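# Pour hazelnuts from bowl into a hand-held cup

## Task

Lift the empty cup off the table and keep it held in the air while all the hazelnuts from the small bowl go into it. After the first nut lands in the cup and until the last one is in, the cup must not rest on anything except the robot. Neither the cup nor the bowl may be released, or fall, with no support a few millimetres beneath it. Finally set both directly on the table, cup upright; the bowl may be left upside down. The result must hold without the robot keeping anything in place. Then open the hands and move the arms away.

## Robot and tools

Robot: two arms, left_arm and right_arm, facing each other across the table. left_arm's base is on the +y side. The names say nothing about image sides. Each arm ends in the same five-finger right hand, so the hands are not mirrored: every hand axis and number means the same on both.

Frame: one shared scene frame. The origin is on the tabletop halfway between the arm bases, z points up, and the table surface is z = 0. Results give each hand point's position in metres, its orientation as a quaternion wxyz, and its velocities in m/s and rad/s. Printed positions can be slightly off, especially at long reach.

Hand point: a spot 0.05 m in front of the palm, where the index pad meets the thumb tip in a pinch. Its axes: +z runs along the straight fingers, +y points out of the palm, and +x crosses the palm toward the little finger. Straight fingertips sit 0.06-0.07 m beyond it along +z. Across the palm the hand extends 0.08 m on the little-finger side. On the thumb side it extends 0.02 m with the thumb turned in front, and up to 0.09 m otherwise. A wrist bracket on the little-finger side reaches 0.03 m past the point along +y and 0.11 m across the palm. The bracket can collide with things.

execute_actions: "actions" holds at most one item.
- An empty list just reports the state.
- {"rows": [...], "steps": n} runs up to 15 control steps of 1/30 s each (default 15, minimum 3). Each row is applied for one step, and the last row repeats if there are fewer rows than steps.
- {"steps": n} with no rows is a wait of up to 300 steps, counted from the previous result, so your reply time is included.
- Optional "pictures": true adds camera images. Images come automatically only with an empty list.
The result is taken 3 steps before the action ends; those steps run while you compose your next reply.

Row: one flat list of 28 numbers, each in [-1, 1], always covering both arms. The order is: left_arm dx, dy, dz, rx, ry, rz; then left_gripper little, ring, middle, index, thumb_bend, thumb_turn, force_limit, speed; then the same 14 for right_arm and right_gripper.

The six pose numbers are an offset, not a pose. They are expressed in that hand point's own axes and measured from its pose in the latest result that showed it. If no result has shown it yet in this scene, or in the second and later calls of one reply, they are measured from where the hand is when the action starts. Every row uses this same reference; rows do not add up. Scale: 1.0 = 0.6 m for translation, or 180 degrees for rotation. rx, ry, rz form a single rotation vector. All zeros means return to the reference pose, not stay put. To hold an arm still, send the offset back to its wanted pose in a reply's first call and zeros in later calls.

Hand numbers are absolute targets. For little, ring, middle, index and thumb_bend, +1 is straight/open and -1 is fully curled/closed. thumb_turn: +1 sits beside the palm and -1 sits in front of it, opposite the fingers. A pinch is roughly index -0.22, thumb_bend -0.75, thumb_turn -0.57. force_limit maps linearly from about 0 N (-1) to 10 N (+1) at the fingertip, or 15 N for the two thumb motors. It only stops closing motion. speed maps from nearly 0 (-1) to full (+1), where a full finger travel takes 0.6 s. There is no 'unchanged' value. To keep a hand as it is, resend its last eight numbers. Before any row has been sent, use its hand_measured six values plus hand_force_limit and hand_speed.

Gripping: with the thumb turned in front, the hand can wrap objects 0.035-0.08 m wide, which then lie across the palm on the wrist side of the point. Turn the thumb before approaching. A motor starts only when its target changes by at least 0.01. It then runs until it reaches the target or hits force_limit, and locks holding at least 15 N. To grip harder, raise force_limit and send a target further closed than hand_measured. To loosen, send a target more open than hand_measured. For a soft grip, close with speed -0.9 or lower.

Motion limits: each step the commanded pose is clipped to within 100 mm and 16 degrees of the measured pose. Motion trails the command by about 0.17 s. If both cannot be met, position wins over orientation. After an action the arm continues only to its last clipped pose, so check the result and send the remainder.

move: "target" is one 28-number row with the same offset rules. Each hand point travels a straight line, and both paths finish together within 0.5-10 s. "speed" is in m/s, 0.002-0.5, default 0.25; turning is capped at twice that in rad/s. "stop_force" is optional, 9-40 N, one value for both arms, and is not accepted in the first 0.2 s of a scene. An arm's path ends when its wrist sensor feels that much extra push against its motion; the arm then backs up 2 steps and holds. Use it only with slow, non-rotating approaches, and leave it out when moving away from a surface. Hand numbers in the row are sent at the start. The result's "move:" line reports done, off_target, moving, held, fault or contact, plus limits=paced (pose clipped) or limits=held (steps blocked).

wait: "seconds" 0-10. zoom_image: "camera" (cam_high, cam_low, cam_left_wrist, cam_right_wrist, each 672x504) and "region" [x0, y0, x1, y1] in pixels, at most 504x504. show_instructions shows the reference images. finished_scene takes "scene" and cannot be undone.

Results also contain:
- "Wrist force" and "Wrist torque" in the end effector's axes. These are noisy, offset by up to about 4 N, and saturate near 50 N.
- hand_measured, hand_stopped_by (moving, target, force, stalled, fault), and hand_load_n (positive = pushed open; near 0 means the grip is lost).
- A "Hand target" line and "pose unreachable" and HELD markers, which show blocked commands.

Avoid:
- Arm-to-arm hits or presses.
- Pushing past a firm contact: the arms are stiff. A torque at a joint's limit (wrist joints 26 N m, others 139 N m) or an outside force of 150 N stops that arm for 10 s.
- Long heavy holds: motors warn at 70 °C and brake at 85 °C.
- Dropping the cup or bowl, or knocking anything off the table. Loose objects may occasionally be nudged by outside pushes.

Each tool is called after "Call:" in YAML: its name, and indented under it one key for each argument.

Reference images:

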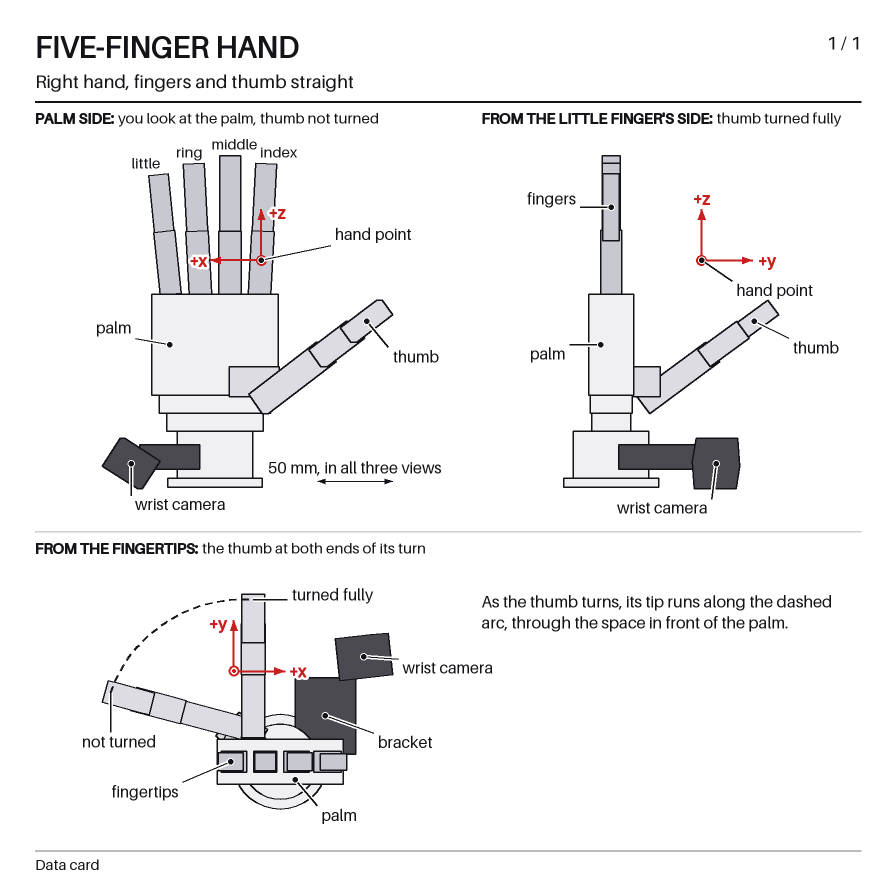

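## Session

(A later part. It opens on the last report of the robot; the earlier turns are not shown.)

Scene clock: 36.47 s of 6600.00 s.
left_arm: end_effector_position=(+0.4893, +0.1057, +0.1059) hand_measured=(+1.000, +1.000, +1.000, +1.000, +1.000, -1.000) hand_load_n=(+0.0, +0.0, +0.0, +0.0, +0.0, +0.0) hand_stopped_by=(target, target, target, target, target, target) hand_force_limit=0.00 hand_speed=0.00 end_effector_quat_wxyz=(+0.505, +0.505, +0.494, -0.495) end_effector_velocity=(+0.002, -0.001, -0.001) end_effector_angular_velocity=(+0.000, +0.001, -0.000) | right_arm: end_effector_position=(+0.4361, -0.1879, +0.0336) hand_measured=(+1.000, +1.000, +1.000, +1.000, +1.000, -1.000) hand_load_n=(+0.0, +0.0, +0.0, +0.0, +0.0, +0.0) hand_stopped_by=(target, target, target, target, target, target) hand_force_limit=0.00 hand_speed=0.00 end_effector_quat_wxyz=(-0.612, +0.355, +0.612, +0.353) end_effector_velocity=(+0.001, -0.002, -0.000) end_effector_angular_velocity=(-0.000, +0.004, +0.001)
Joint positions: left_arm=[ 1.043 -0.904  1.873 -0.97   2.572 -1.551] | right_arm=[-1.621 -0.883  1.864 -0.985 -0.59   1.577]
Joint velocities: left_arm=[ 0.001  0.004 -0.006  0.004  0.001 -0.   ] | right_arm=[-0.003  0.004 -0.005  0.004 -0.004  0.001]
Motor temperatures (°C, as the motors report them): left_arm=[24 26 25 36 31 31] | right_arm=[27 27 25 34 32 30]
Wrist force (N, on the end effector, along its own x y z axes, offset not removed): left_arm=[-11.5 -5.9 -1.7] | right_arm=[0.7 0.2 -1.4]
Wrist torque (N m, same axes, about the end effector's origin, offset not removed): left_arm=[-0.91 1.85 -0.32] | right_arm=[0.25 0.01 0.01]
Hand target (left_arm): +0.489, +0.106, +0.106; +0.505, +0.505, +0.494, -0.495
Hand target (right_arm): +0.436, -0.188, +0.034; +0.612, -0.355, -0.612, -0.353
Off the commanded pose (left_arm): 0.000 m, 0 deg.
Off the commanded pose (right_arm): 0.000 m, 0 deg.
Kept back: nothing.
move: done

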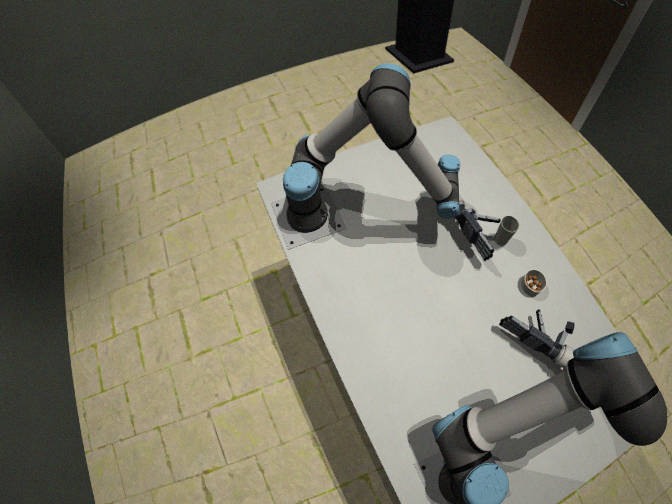

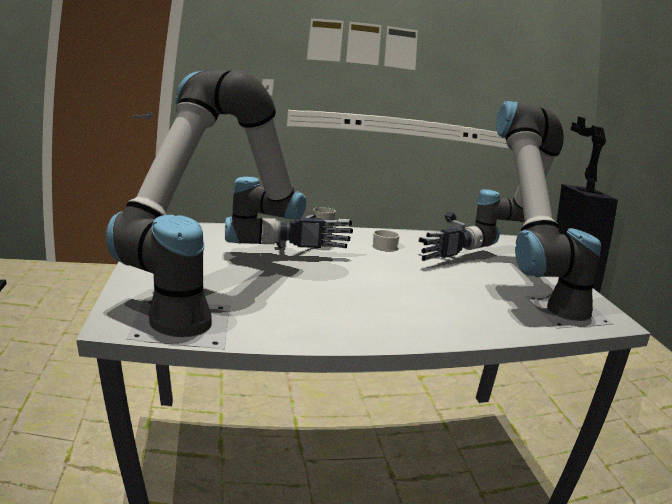

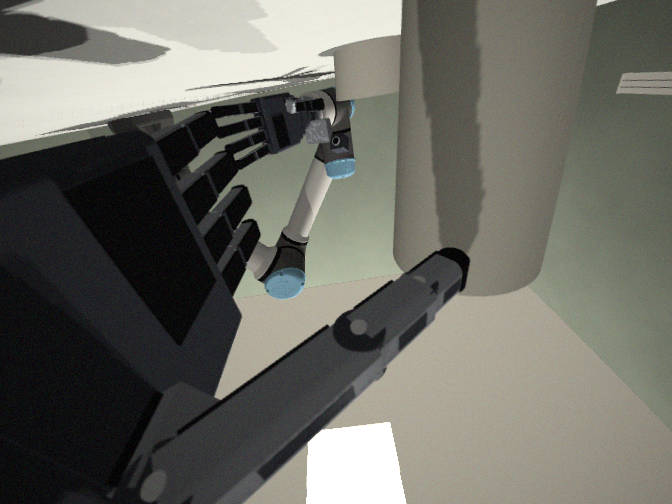

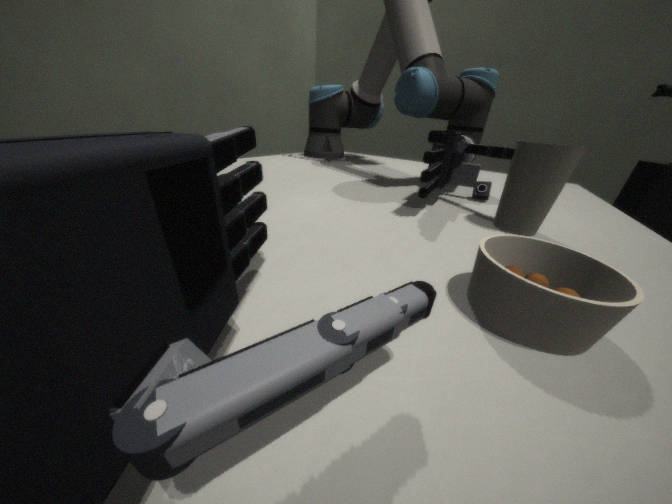

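Call:
move:
  target: [0,0,-0.02,0,0.04,0,1,1,1,1,1,-1,0,0,0,0.07,0,0,0,0,1,1,1,1,1,-1,0,0]
  speed: 0.05

Call:
move:
  target: [0.01,0.09,0,0,0,0,1,1,1,1,1,-1,0,0,0,0.08,0,0,0,0,1,1,1,1,1,-1,0,0]
  speed: 0.04

Call:
zoom_image:
  camera: "cam_high"
  region: [420,150,640,370]

Scene clock: 38.33 s of 6600.00 s.
left_arm: end_effector_position=(+0.4893, +0.1176, +0.1059) hand_measured=(+1.000, +1.000, +1.000, +1.000, +1.000, -1.000) hand_load_n=(+0.0, +0.0, +0.0, +0.0, +0.0, +0.0) hand_stopped_by=(target, target, target, target, target, target) hand_force_limit=0.00 hand_speed=0.00 end_effector_quat_wxyz=(+0.473, +0.535, +0.525, -0.463) end_effector_velocity=(-0.000, -0.000, -0.000) end_effector_angular_velocity=(+0.008, +0.001, -0.001) | right_arm: end_effector_position=(+0.4723, -0.1670, +0.0334) hand_measured=(+1.000, +1.000, +1.000, +1.000, +1.000, -1.000) hand_load_n=(+0.0, +0.0, +0.0, +0.0, +0.0, +0.0) hand_stopped_by=(target, target, target, target, target, target) hand_force_limit=0.00 hand_speed=0.00 end_effector_quat_wxyz=(-0.612, +0.356, +0.612, +0.353) end_effector_velocity=(+0.002, +0.000, +0.000) end_effector_angular_velocity=(+0.002, -0.002, -0.000)
Joint positions: left_arm=[ 1.067 -0.933  1.811 -0.644  2.58  -1.35 ] | right_arm=[-1.576 -0.824  1.735 -0.915 -0.545  1.578]
Joint velocities: left_arm=[-0.    -0.    -0.005  0.021 -0.     0.012] | right_arm=[ 0.     0.003 -0.007  0.005  0.001 -0.004]
Motor temperatures (°C, as the motors report them): left_arm=[24 26 25 36 31 31] | right_arm=[27 27 25 34 32 30]
Wrist force (N, on the end effector, along its own x y z axes, offset not removed): left_arm=[-1.1 0.3 0.5] | right_arm=[-0.6 1.3 -1.7]
Wrist torque (N m, same axes, about the end effector's origin, offset not removed): left_arm=[-0.15 0.17 0.08] | right_arm=[0.49 0.22 -0.01]
Hand target (left_arm): +0.489, +0.118, +0.106; +0.473, +0.535, +0.525, -0.463
Hand target (right_arm): +0.472, -0.167, +0.033; +0.612, -0.355, -0.612, -0.353
Off the commanded pose (left_arm): 0.000 m, 0 deg.
Off the commanded pose (right_arm): 0.000 m, 0 deg.
Kept back: nothing.
move: done

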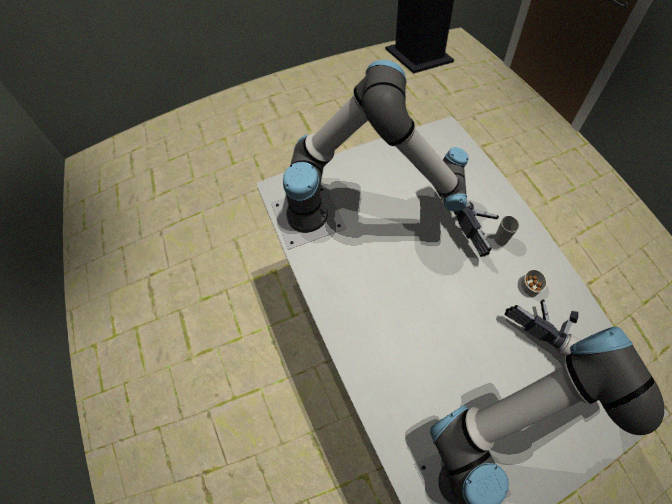

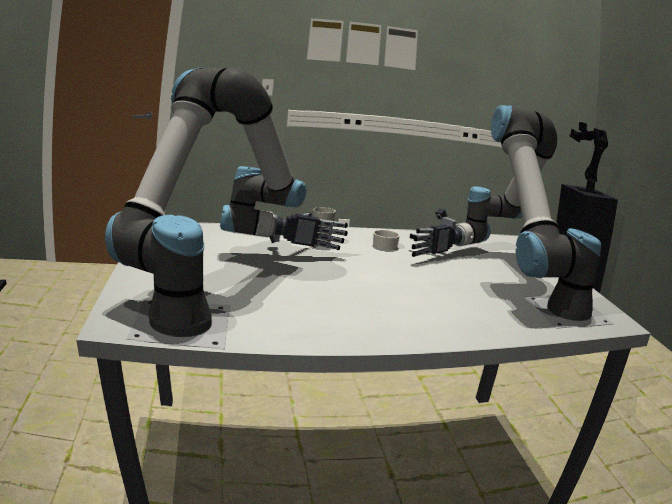

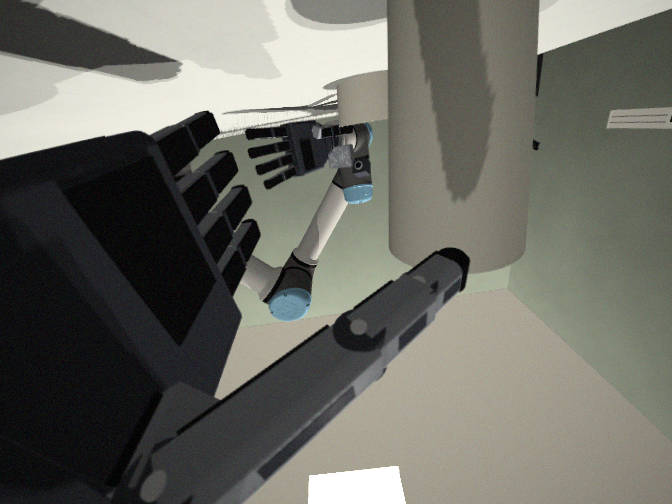

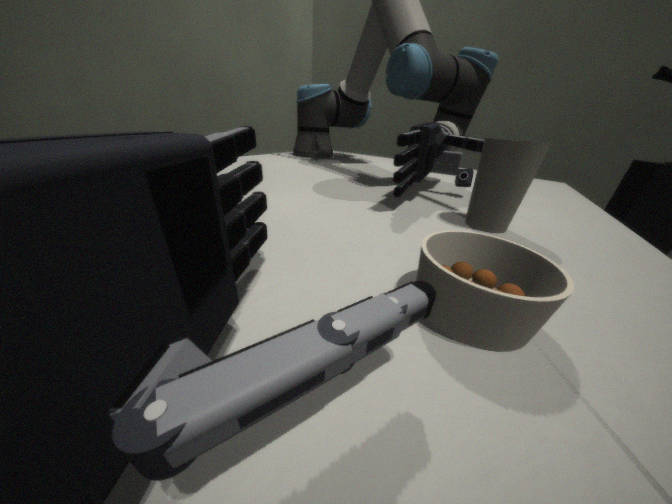

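Scene clock: 40.10 s of 6600.00 s.
left_arm: end_effector_position=(+0.5433, +0.1182, +0.1010) hand_measured=(+1.000, +1.000, +1.000, +1.000, +1.000, -1.000) hand_load_n=(+0.0, +0.0, +0.0, +0.0, +0.0, +0.0) hand_stopped_by=(target, target, target, target, target, target) hand_force_limit=0.00 hand_speed=0.00 end_effector_quat_wxyz=(+0.473, +0.535, +0.525, -0.463) end_effector_velocity=(+0.001, -0.001, -0.000) end_effector_angular_velocity=(+0.001, -0.001, -0.003) | right_arm: end_effector_position=(+0.5137, -0.1431, +0.0332) hand_measured=(+1.000, +1.000, +1.000, +1.000, +1.000, -1.000) hand_load_n=(+0.0, +0.0, +0.0, +0.0, +0.0, +0.0) hand_stopped_by=(target, target, target, target, target, target) hand_force_limit=0.00 hand_speed=0.00 end_effector_quat_wxyz=(-0.612, +0.356, +0.612, +0.353) end_effector_velocity=(+0.002, +0.001, +0.000) end_effector_angular_velocity=(+0.002, -0.004, +0.000)
Joint positions: left_arm=[ 1.121 -0.834  1.632 -0.541  2.633 -1.324] | right_arm=[-1.533 -0.752  1.578 -0.831 -0.502  1.578]
Joint velocities: left_arm=[-0.001  0.003 -0.007  0.007  0.002  0.004] | right_arm=[ 0.002  0.003 -0.007  0.004  0.001 -0.004]
Motor temperatures (°C, as the motors report them): left_arm=[24 26 25 36 31 31] | right_arm=[27 27 25 34 32 30]
Wrist force (N, on the end effector, along its own x y z axes, offset not removed): left_arm=[0.2 -0.2 -0.7] | right_arm=[-0.4 -0.3 -0.2]
Wrist torque (N m, same axes, about the end effector's origin, offset not removed): left_arm=[-0.09 -0.06 0.22] | right_arm=[0.09 0.04 -0.05]
Hand target (left_arm): +0.543, +0.118, +0.101; +0.473, +0.535, +0.525, -0.463
Hand target (right_arm): +0.514, -0.143, +0.033; +0.612, -0.356, -0.612, -0.353
Off the commanded pose (left_arm): 0.000 m, 0 deg.
Off the commanded pose (right_arm): 0.000 m, 0 deg.
Kept back: nothing.
move: done

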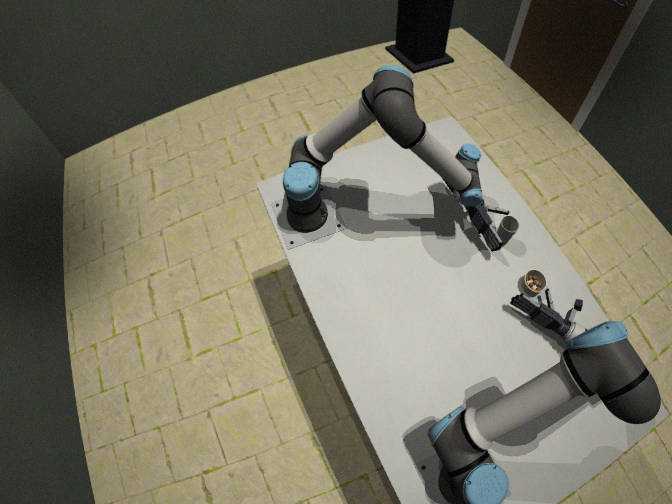

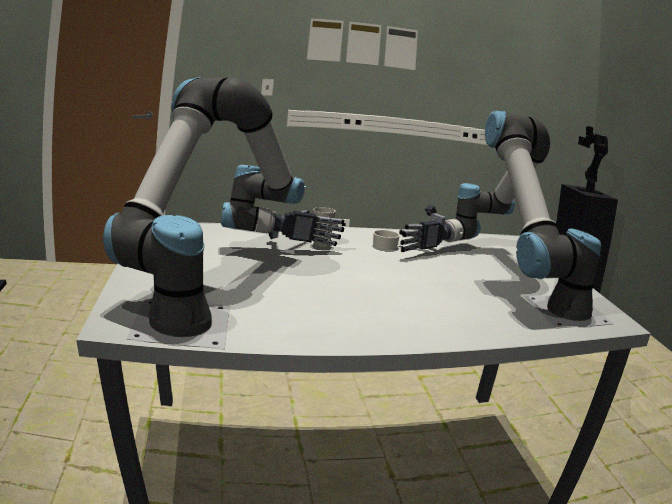

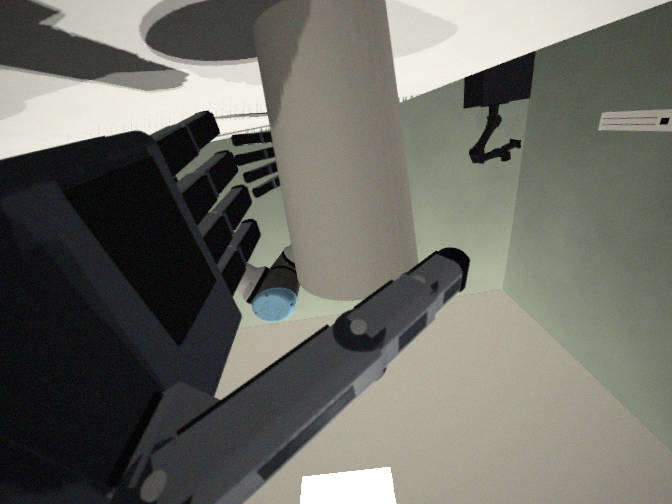

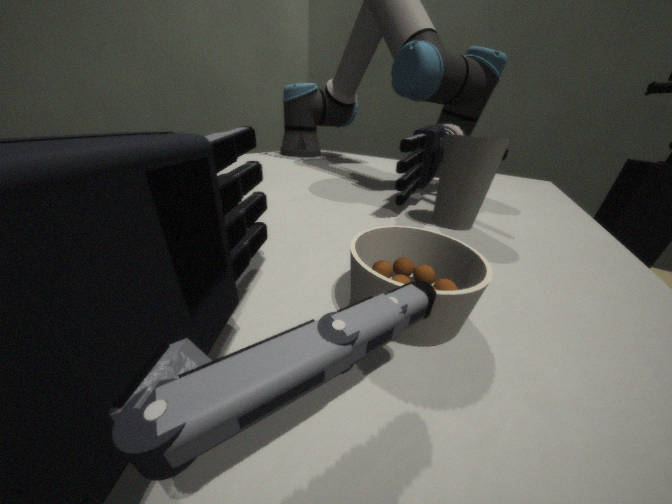

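Region (420, 150, 640, 370) of cam_high's 672x504 image, scaled by 2.291, with more detail than that image has.

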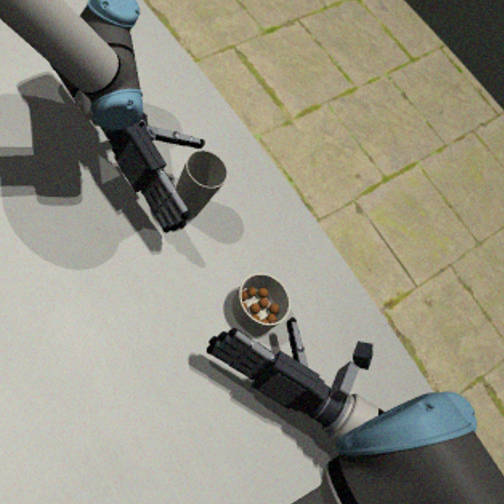

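Move both in: y then z.

Call:
move:
  target: [0.008,0.03,0.05,0,0,0,1,1,1,1,1,-1,0,0,-0.008,0.08,0.06,0,0,0,1,1,1,1,1,-1,0,0]
  speed: 0.03

Call:
zoom_image:
  camera: "cam_high"
  region: [420,150,640,370]

Scene clock: 42.70 s of 6600.00 s.
left_arm: end_effector_position=(+0.5613, +0.0891, +0.0929) hand_measured=(+1.000, +1.000, +1.000, +1.000, +1.000, -1.000) hand_load_n=(+0.0, +0.0, +0.0, +0.0, +0.0, +0.0) hand_stopped_by=(target, target, target, target, target, target) hand_force_limit=0.00 hand_speed=0.00 end_effector_quat_wxyz=(+0.473, +0.535, +0.525, -0.463) end_effector_velocity=(+0.001, -0.001, -0.000) end_effector_angular_velocity=(+0.000, +0.001, -0.000) | right_arm: end_effector_position=(+0.5372, -0.0882, +0.0281) hand_measured=(+1.000, +1.000, +1.000, +1.000, +1.000, -1.000) hand_load_n=(+0.0, +0.0, +0.0, +0.0, +0.0, +0.0) hand_stopped_by=(target, target, target, target, target, target) hand_force_limit=0.00 hand_speed=0.00 end_effector_quat_wxyz=(-0.612, +0.356, +0.612, +0.353) end_effector_velocity=(+0.001, +0.002, -0.000) end_effector_angular_velocity=(+0.002, -0.003, +0.001)
Joint positions: left_arm=[ 1.09  -0.78   1.549 -0.525  2.603 -1.34 ] | right_arm=[-1.444 -0.679  1.439 -0.766 -0.412  1.58 ]
Joint velocities: left_arm=[-0.001  0.002 -0.003  0.002 -0.    -0.001] | right_arm=[ 0.003  0.003 -0.006  0.002  0.002 -0.003]
Motor temperatures (°C, as the motors report them): left_arm=[24 26 25 36 31 31] | right_arm=[27 27 25 34 32 30]
Wrist force (N, on the end effector, along its own x y z axes, offset not removed): left_arm=[-0.2 -2.4 0.7] | right_arm=[-0.9 -1.9 -2.8]
Wrist torque (N m, same axes, about the end effector's origin, offset not removed): left_arm=[-0.41 0.13 0.08] | right_arm=[-0.01 0.16 -0.18]
Hand target (left_arm): +0.561, +0.089, +0.093; +0.473, +0.535, +0.525, -0.463
Hand target (right_arm): +0.537, -0.088, +0.028; +0.612, -0.356, -0.612, -0.353
Off the commanded pose (left_arm): 0.000 m, 0 deg.
Off the commanded pose (right_arm): 0.000 m, 0 deg.
Kept back: nothing.
move: done

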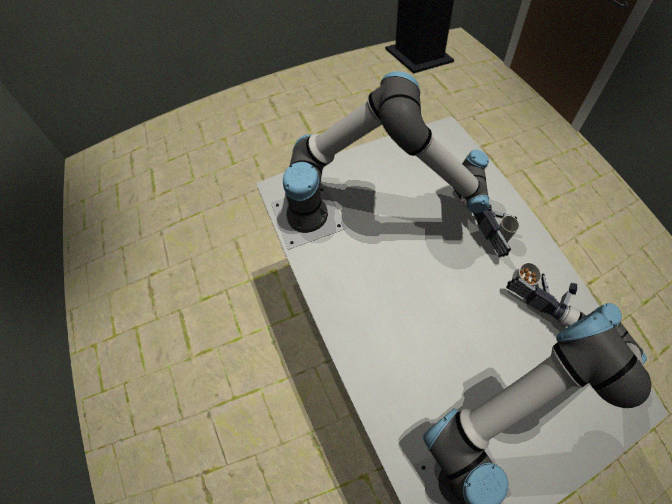

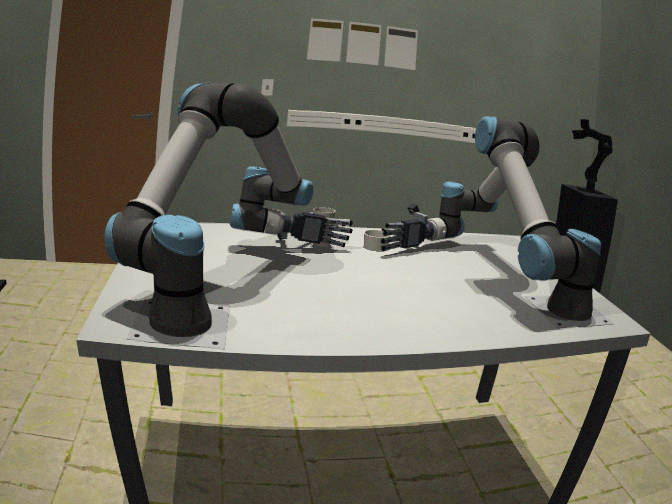

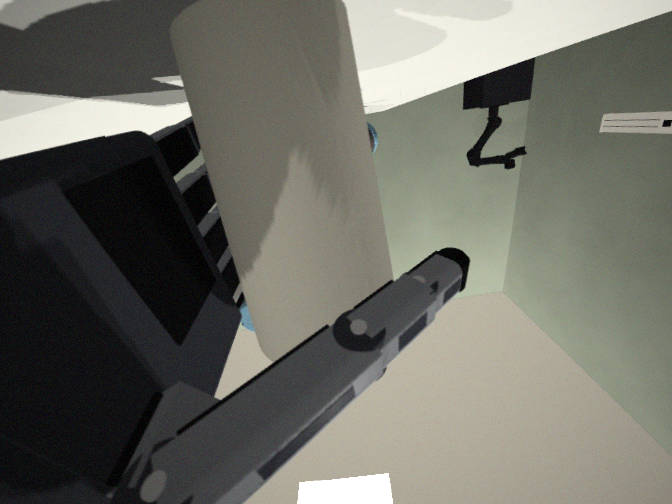

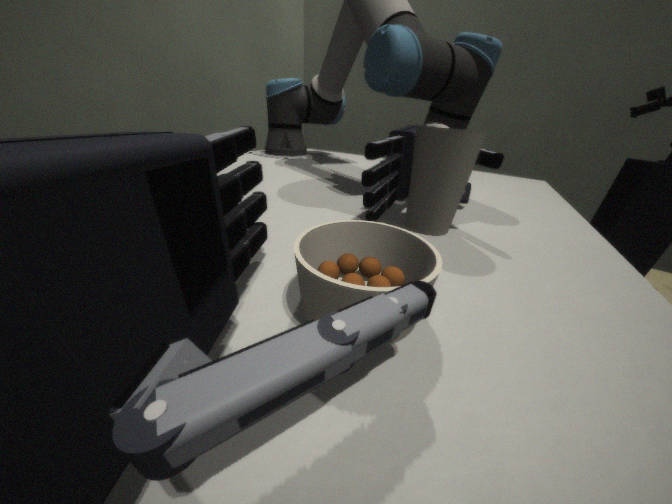

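Region (420, 150, 640, 370) of cam_high's 672x504 image, scaled by 2.291, with more detail than that image has.

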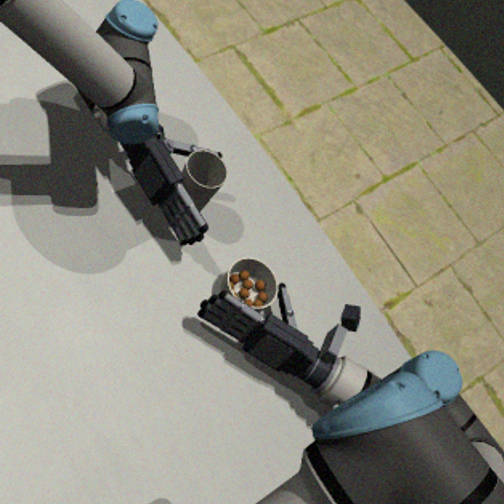

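Call:
move:
  target: [0,0.012,0.012,0,0,0,1,1,1,1,1,-1,0,0,-0.005,0.045,0,0,0,0,1,1,1,1,1,-1,0,0]
  speed: 0.02

Call:
move:
  target: [0,0,0,0,0,0,-1,-1,-1,-1,-0.6,-1,0.2,-0.6,0,0.01,0.04,0,0,0,1,1,0.5,0.4,1,-1,0,-0.6]
  speed: 0.02

Call:
zoom_image:
  camera: "cam_high"
  region: [460,190,600,330]

Scene clock: 44.57 s of 6600.00 s.
left_arm: end_effector_position=(+0.5685, +0.0820, +0.0922) hand_measured=(+1.000, +1.000, +1.000, +1.000, +1.000, -1.000) hand_load_n=(+0.0, +0.0, +0.0, +0.0, +0.0, +0.0) hand_stopped_by=(target, target, target, target, target, target) hand_force_limit=0.00 hand_speed=0.00 end_effector_quat_wxyz=(+0.473, +0.535, +0.525, -0.463) end_effector_velocity=(+0.000, -0.001, -0.001) end_effector_angular_velocity=(+0.000, +0.001, -0.000) | right_arm: end_effector_position=(+0.5604, -0.0748, +0.0250) hand_measured=(+1.000, +1.000, +1.000, +1.000, +1.000, -1.000) hand_load_n=(+0.0, +0.0, +0.0, +0.0, +0.0, +0.0) hand_stopped_by=(target, target, target, target, target, target) hand_force_limit=0.00 hand_speed=0.00 end_effector_quat_wxyz=(-0.612, +0.356, +0.612, +0.353) end_effector_velocity=(+0.002, +0.001, -0.000) end_effector_angular_velocity=(-0.001, +0.004, +0.000)
Joint positions: left_arm=[ 1.086 -0.764  1.518 -0.512  2.599 -1.342] | right_arm=[-1.427 -0.627  1.337 -0.716 -0.396  1.58 ]
Joint velocities: left_arm=[-0.001  0.002 -0.003  0.001 -0.    -0.001] | right_arm=[ 0.002  0.006 -0.01   0.008  0.001  0.001]
Motor temperatures (°C, as the motors report them): left_arm=[24 26 25 36 31 31] | right_arm=[27 27 25 34 32 30]
Wrist force (N, on the end effector, along its own x y z axes, offset not removed): left_arm=[-1.5 -2.2 1.9] | right_arm=[-1.5 2.1 0.1]
Wrist torque (N m, same axes, about the end effector's origin, offset not removed): left_arm=[-0.56 0.22 -0.06] | right_arm=[0.34 0.28 -0.21]
Hand target (left_arm): +0.569, +0.082, +0.092; +0.473, +0.535, +0.525, -0.463
Hand target (right_arm): +0.561, -0.075, +0.025; +0.612, -0.356, -0.612, -0.353
Off the commanded pose (left_arm): 0.000 m, 0 deg.
Off the commanded pose (right_arm): 0.000 m, 0 deg.
Kept back: nothing.
move: done

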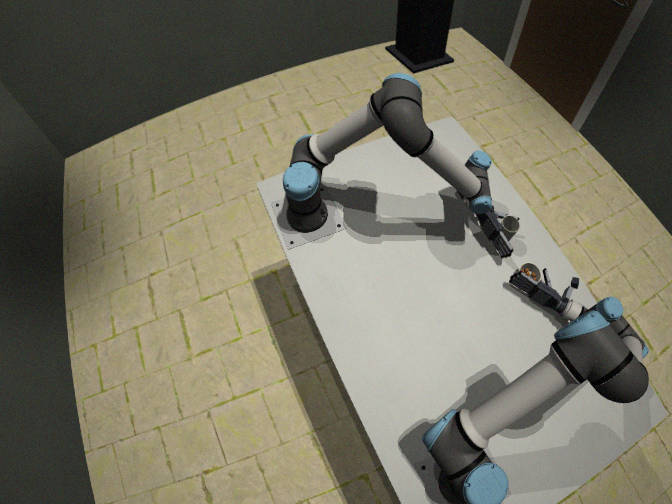

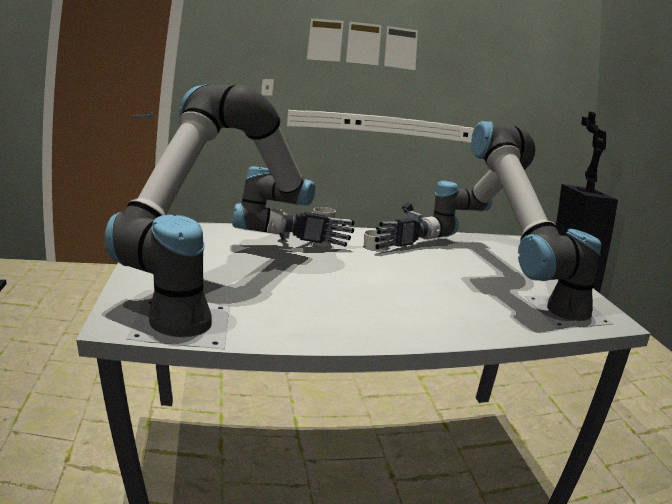

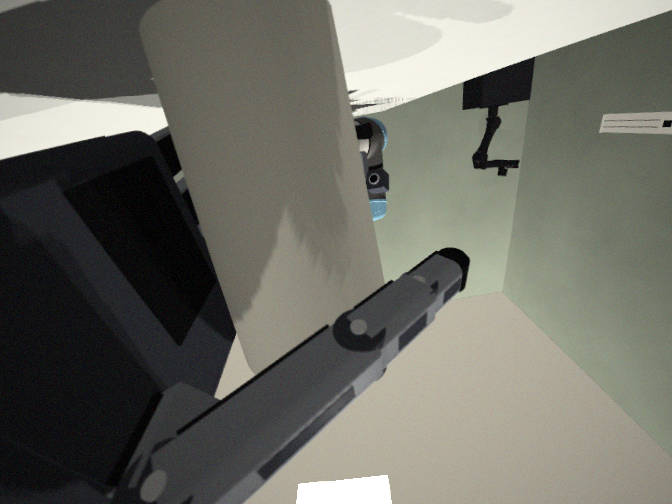

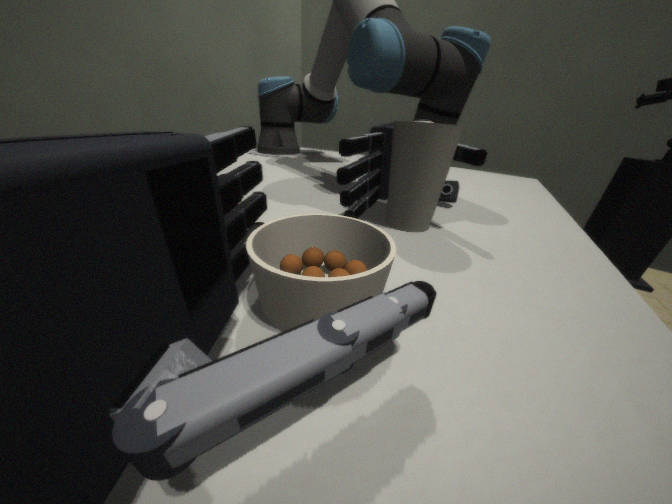

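Scene clock: 46.33 s of 6600.00 s.
left_arm: end_effector_position=(+0.5685, +0.0820, +0.0922) hand_measured=(+0.004, +0.026, +0.028, +0.048, +0.434, -1.000) hand_load_n=(+6.0, +4.0, +7.0, +4.0, +17.5, +10.5) hand_stopped_by=(force, force, force, force, force, target) hand_force_limit=0.20 hand_speed=-0.60 end_effector_quat_wxyz=(+0.473, +0.535, +0.525, -0.463) end_effector_velocity=(+0.000, +0.000, +0.001) end_effector_angular_velocity=(-0.000, -0.002, +0.001) | right_arm: end_effector_position=(+0.5536, -0.0510, +0.0249) hand_measured=(+1.000, +1.000, +0.500, +0.400, +1.000, -1.000) hand_load_n=(+0.0, +0.0, +0.0, +1.5, +0.5, +0.0) hand_stopped_by=(target, target, target, target, target, target) hand_force_limit=0.00 hand_speed=-0.60 end_effector_quat_wxyz=(-0.612, +0.356, +0.612, +0.353) end_effector_velocity=(-0.001, +0.001, -0.000) end_effector_angular_velocity=(+0.000, -0.000, +0.001)
Joint positions: left_arm=[ 1.086 -0.764  1.518 -0.512  2.599 -1.342] | right_arm=[-1.389 -0.624  1.33  -0.713 -0.358  1.581]
Joint velocities: left_arm=[ 0.    -0.001  0.    -0.    -0.     0.001] | right_arm=[ 0.001  0.001  0.001 -0.     0.    -0.001]
Motor temperatures (°C, as the motors report them): left_arm=[24 26 25 36 31 31] | right_arm=[27 27 25 34 32 30]
Wrist force (N, on the end effector, along its own x y z axes, offset not removed): left_arm=[0.1 -1.9 -0.2] | right_arm=[0.5 -0.3 -1.5]
Wrist torque (N m, same axes, about the end effector's origin, offset not removed): left_arm=[-0.30 0.10 0.00] | right_arm=[0.14 0.01 0.00]
Hand target (left_arm): +0.568, +0.082, +0.092; +0.473, +0.535, +0.525, -0.463
Hand target (right_arm): +0.554, -0.051, +0.025; +0.612, -0.356, -0.612, -0.353
Off the commanded pose (left_arm): 0.000 m, 0 deg.
Off the commanded pose (right_arm): 0.000 m, 0 deg.
Kept back: nothing.
move: done

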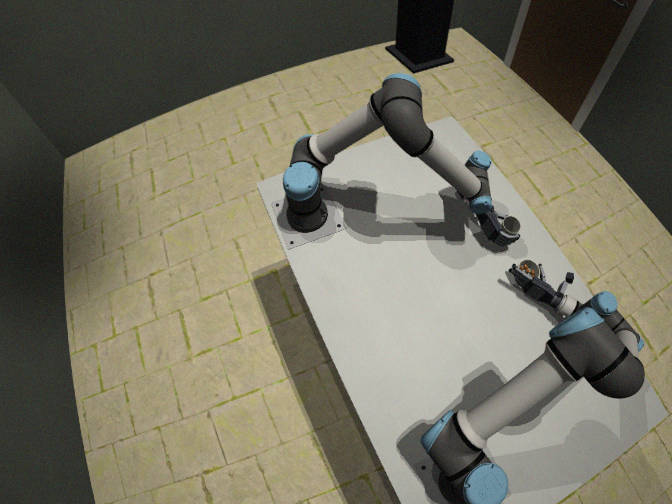

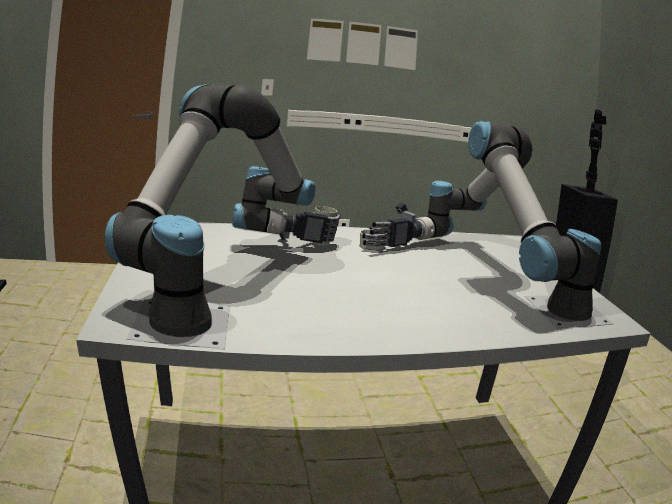

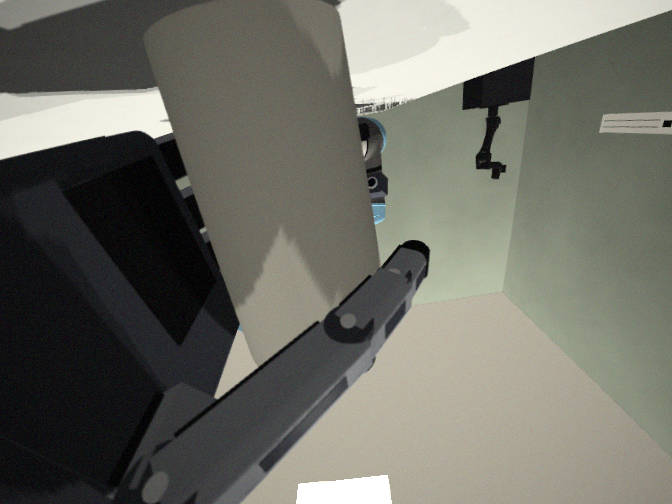

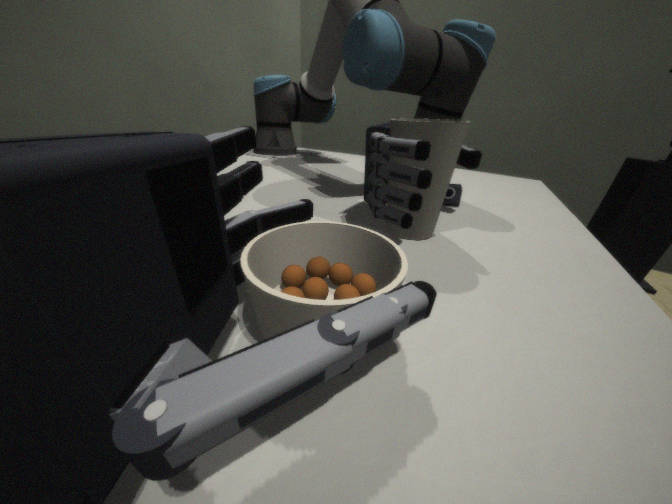

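Region (460, 190, 600, 330) of cam_high's 672x504 image, scaled by 3.600, with more detail than that image has.

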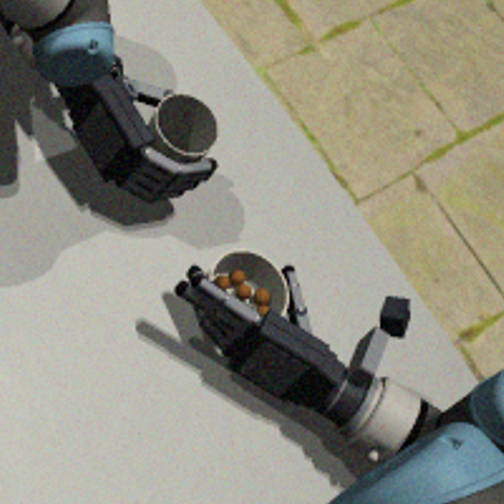

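Call:
move:
  target: [-0.06,0,-0.03,0,0,0,-1,-1,-1,-1,-0.6,-1,0.2,-0.6,0,0,0,0,0,0,1,1,0.1,-1,-0.6,-1,0.4,-0.7]
  speed: 0.03

Scene clock: 48.27 s of 6600.00 s.
left_arm: end_effector_position=(+0.5677, +0.0954, +0.1299) hand_measured=(+0.004, +0.026, +0.028, +0.048, +0.434, -1.000) hand_load_n=(+6.0, +4.0, +7.0, +4.0, +17.5, +10.5) hand_stopped_by=(force, force, force, force, force, target) hand_force_limit=0.20 hand_speed=-0.60 end_effector_quat_wxyz=(+0.473, +0.535, +0.525, -0.463) end_effector_velocity=(+0.000, +0.000, +0.002) end_effector_angular_velocity=(-0.000, +0.001, +0.000) | right_arm: end_effector_position=(+0.5536, -0.0510, +0.0249) hand_measured=(+1.000, +1.000, +0.390, +0.372, +0.966, -1.000) hand_load_n=(+0.0, +0.0, +10.5, +4.5, +11.5, +1.0) hand_stopped_by=(target, target, force, force, force, target) hand_force_limit=0.40 hand_speed=-0.70 end_effector_quat_wxyz=(-0.612, +0.356, +0.612, +0.353) end_effector_velocity=(+0.000, -0.000, +0.000) end_effector_angular_velocity=(-0.001, +0.002, -0.001)
Joint positions: left_arm=[ 1.106 -0.829  1.521 -0.442  2.618 -1.332] | right_arm=[-1.389 -0.624  1.33  -0.713 -0.358  1.581]
Joint velocities: left_arm=[ 0.001 -0.003 -0.     0.004  0.001 -0.001] | right_arm=[-0.001 -0.     0.     0.001  0.001  0.001]
Motor temperatures (°C, as the motors report them): left_arm=[24 26 25 36 31 31] | right_arm=[27 27 25 34 32 30]
Wrist force (N, on the end effector, along its own x y z axes, offset not removed): left_arm=[0.2 -1.9 -1.9] | right_arm=[0.0 -0.9 -0.8]
Wrist torque (N m, same axes, about the end effector's origin, offset not removed): left_arm=[-0.19 0.13 0.02] | right_arm=[-0.10 0.16 -0.25]
Hand target (left_arm): +0.568, +0.095, +0.130; +0.473, +0.535, +0.525, -0.463
Hand target (right_arm): +0.554, -0.051, +0.025; +0.612, -0.356, -0.612, -0.353
Off the commanded pose (left_arm): 0.000 m, 0 deg.
Off the commanded pose (right_arm): 0.000 m, 0 deg.
Kept back: nothing.
move: done

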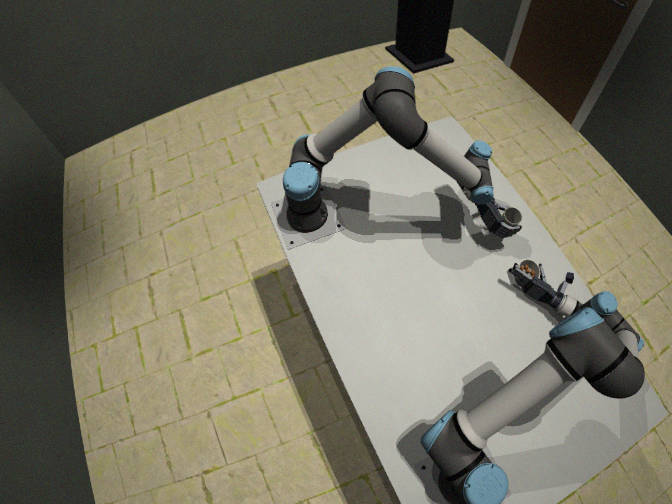

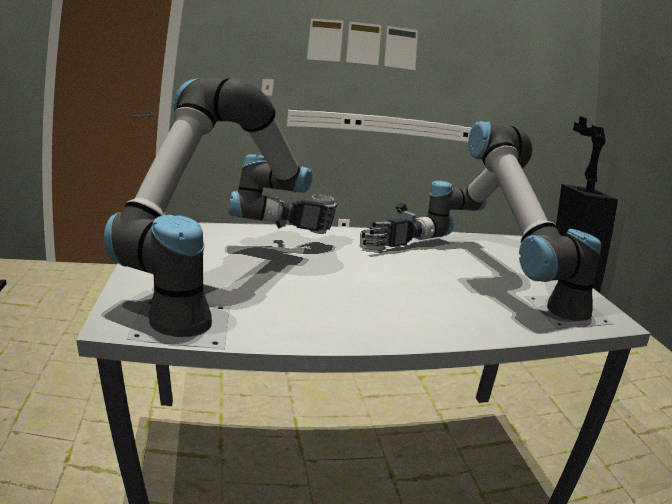

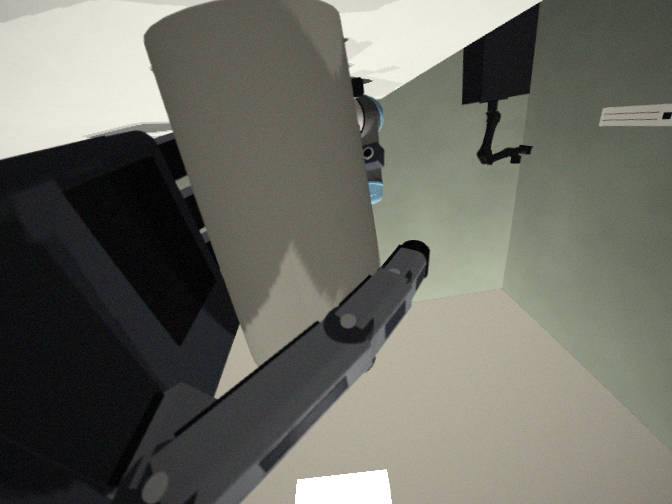

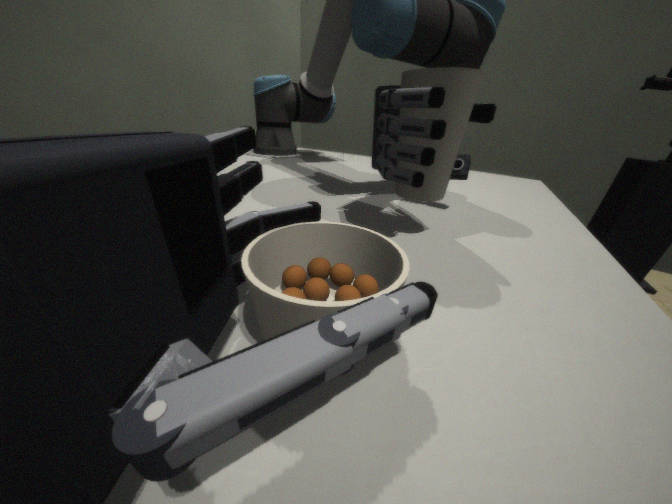

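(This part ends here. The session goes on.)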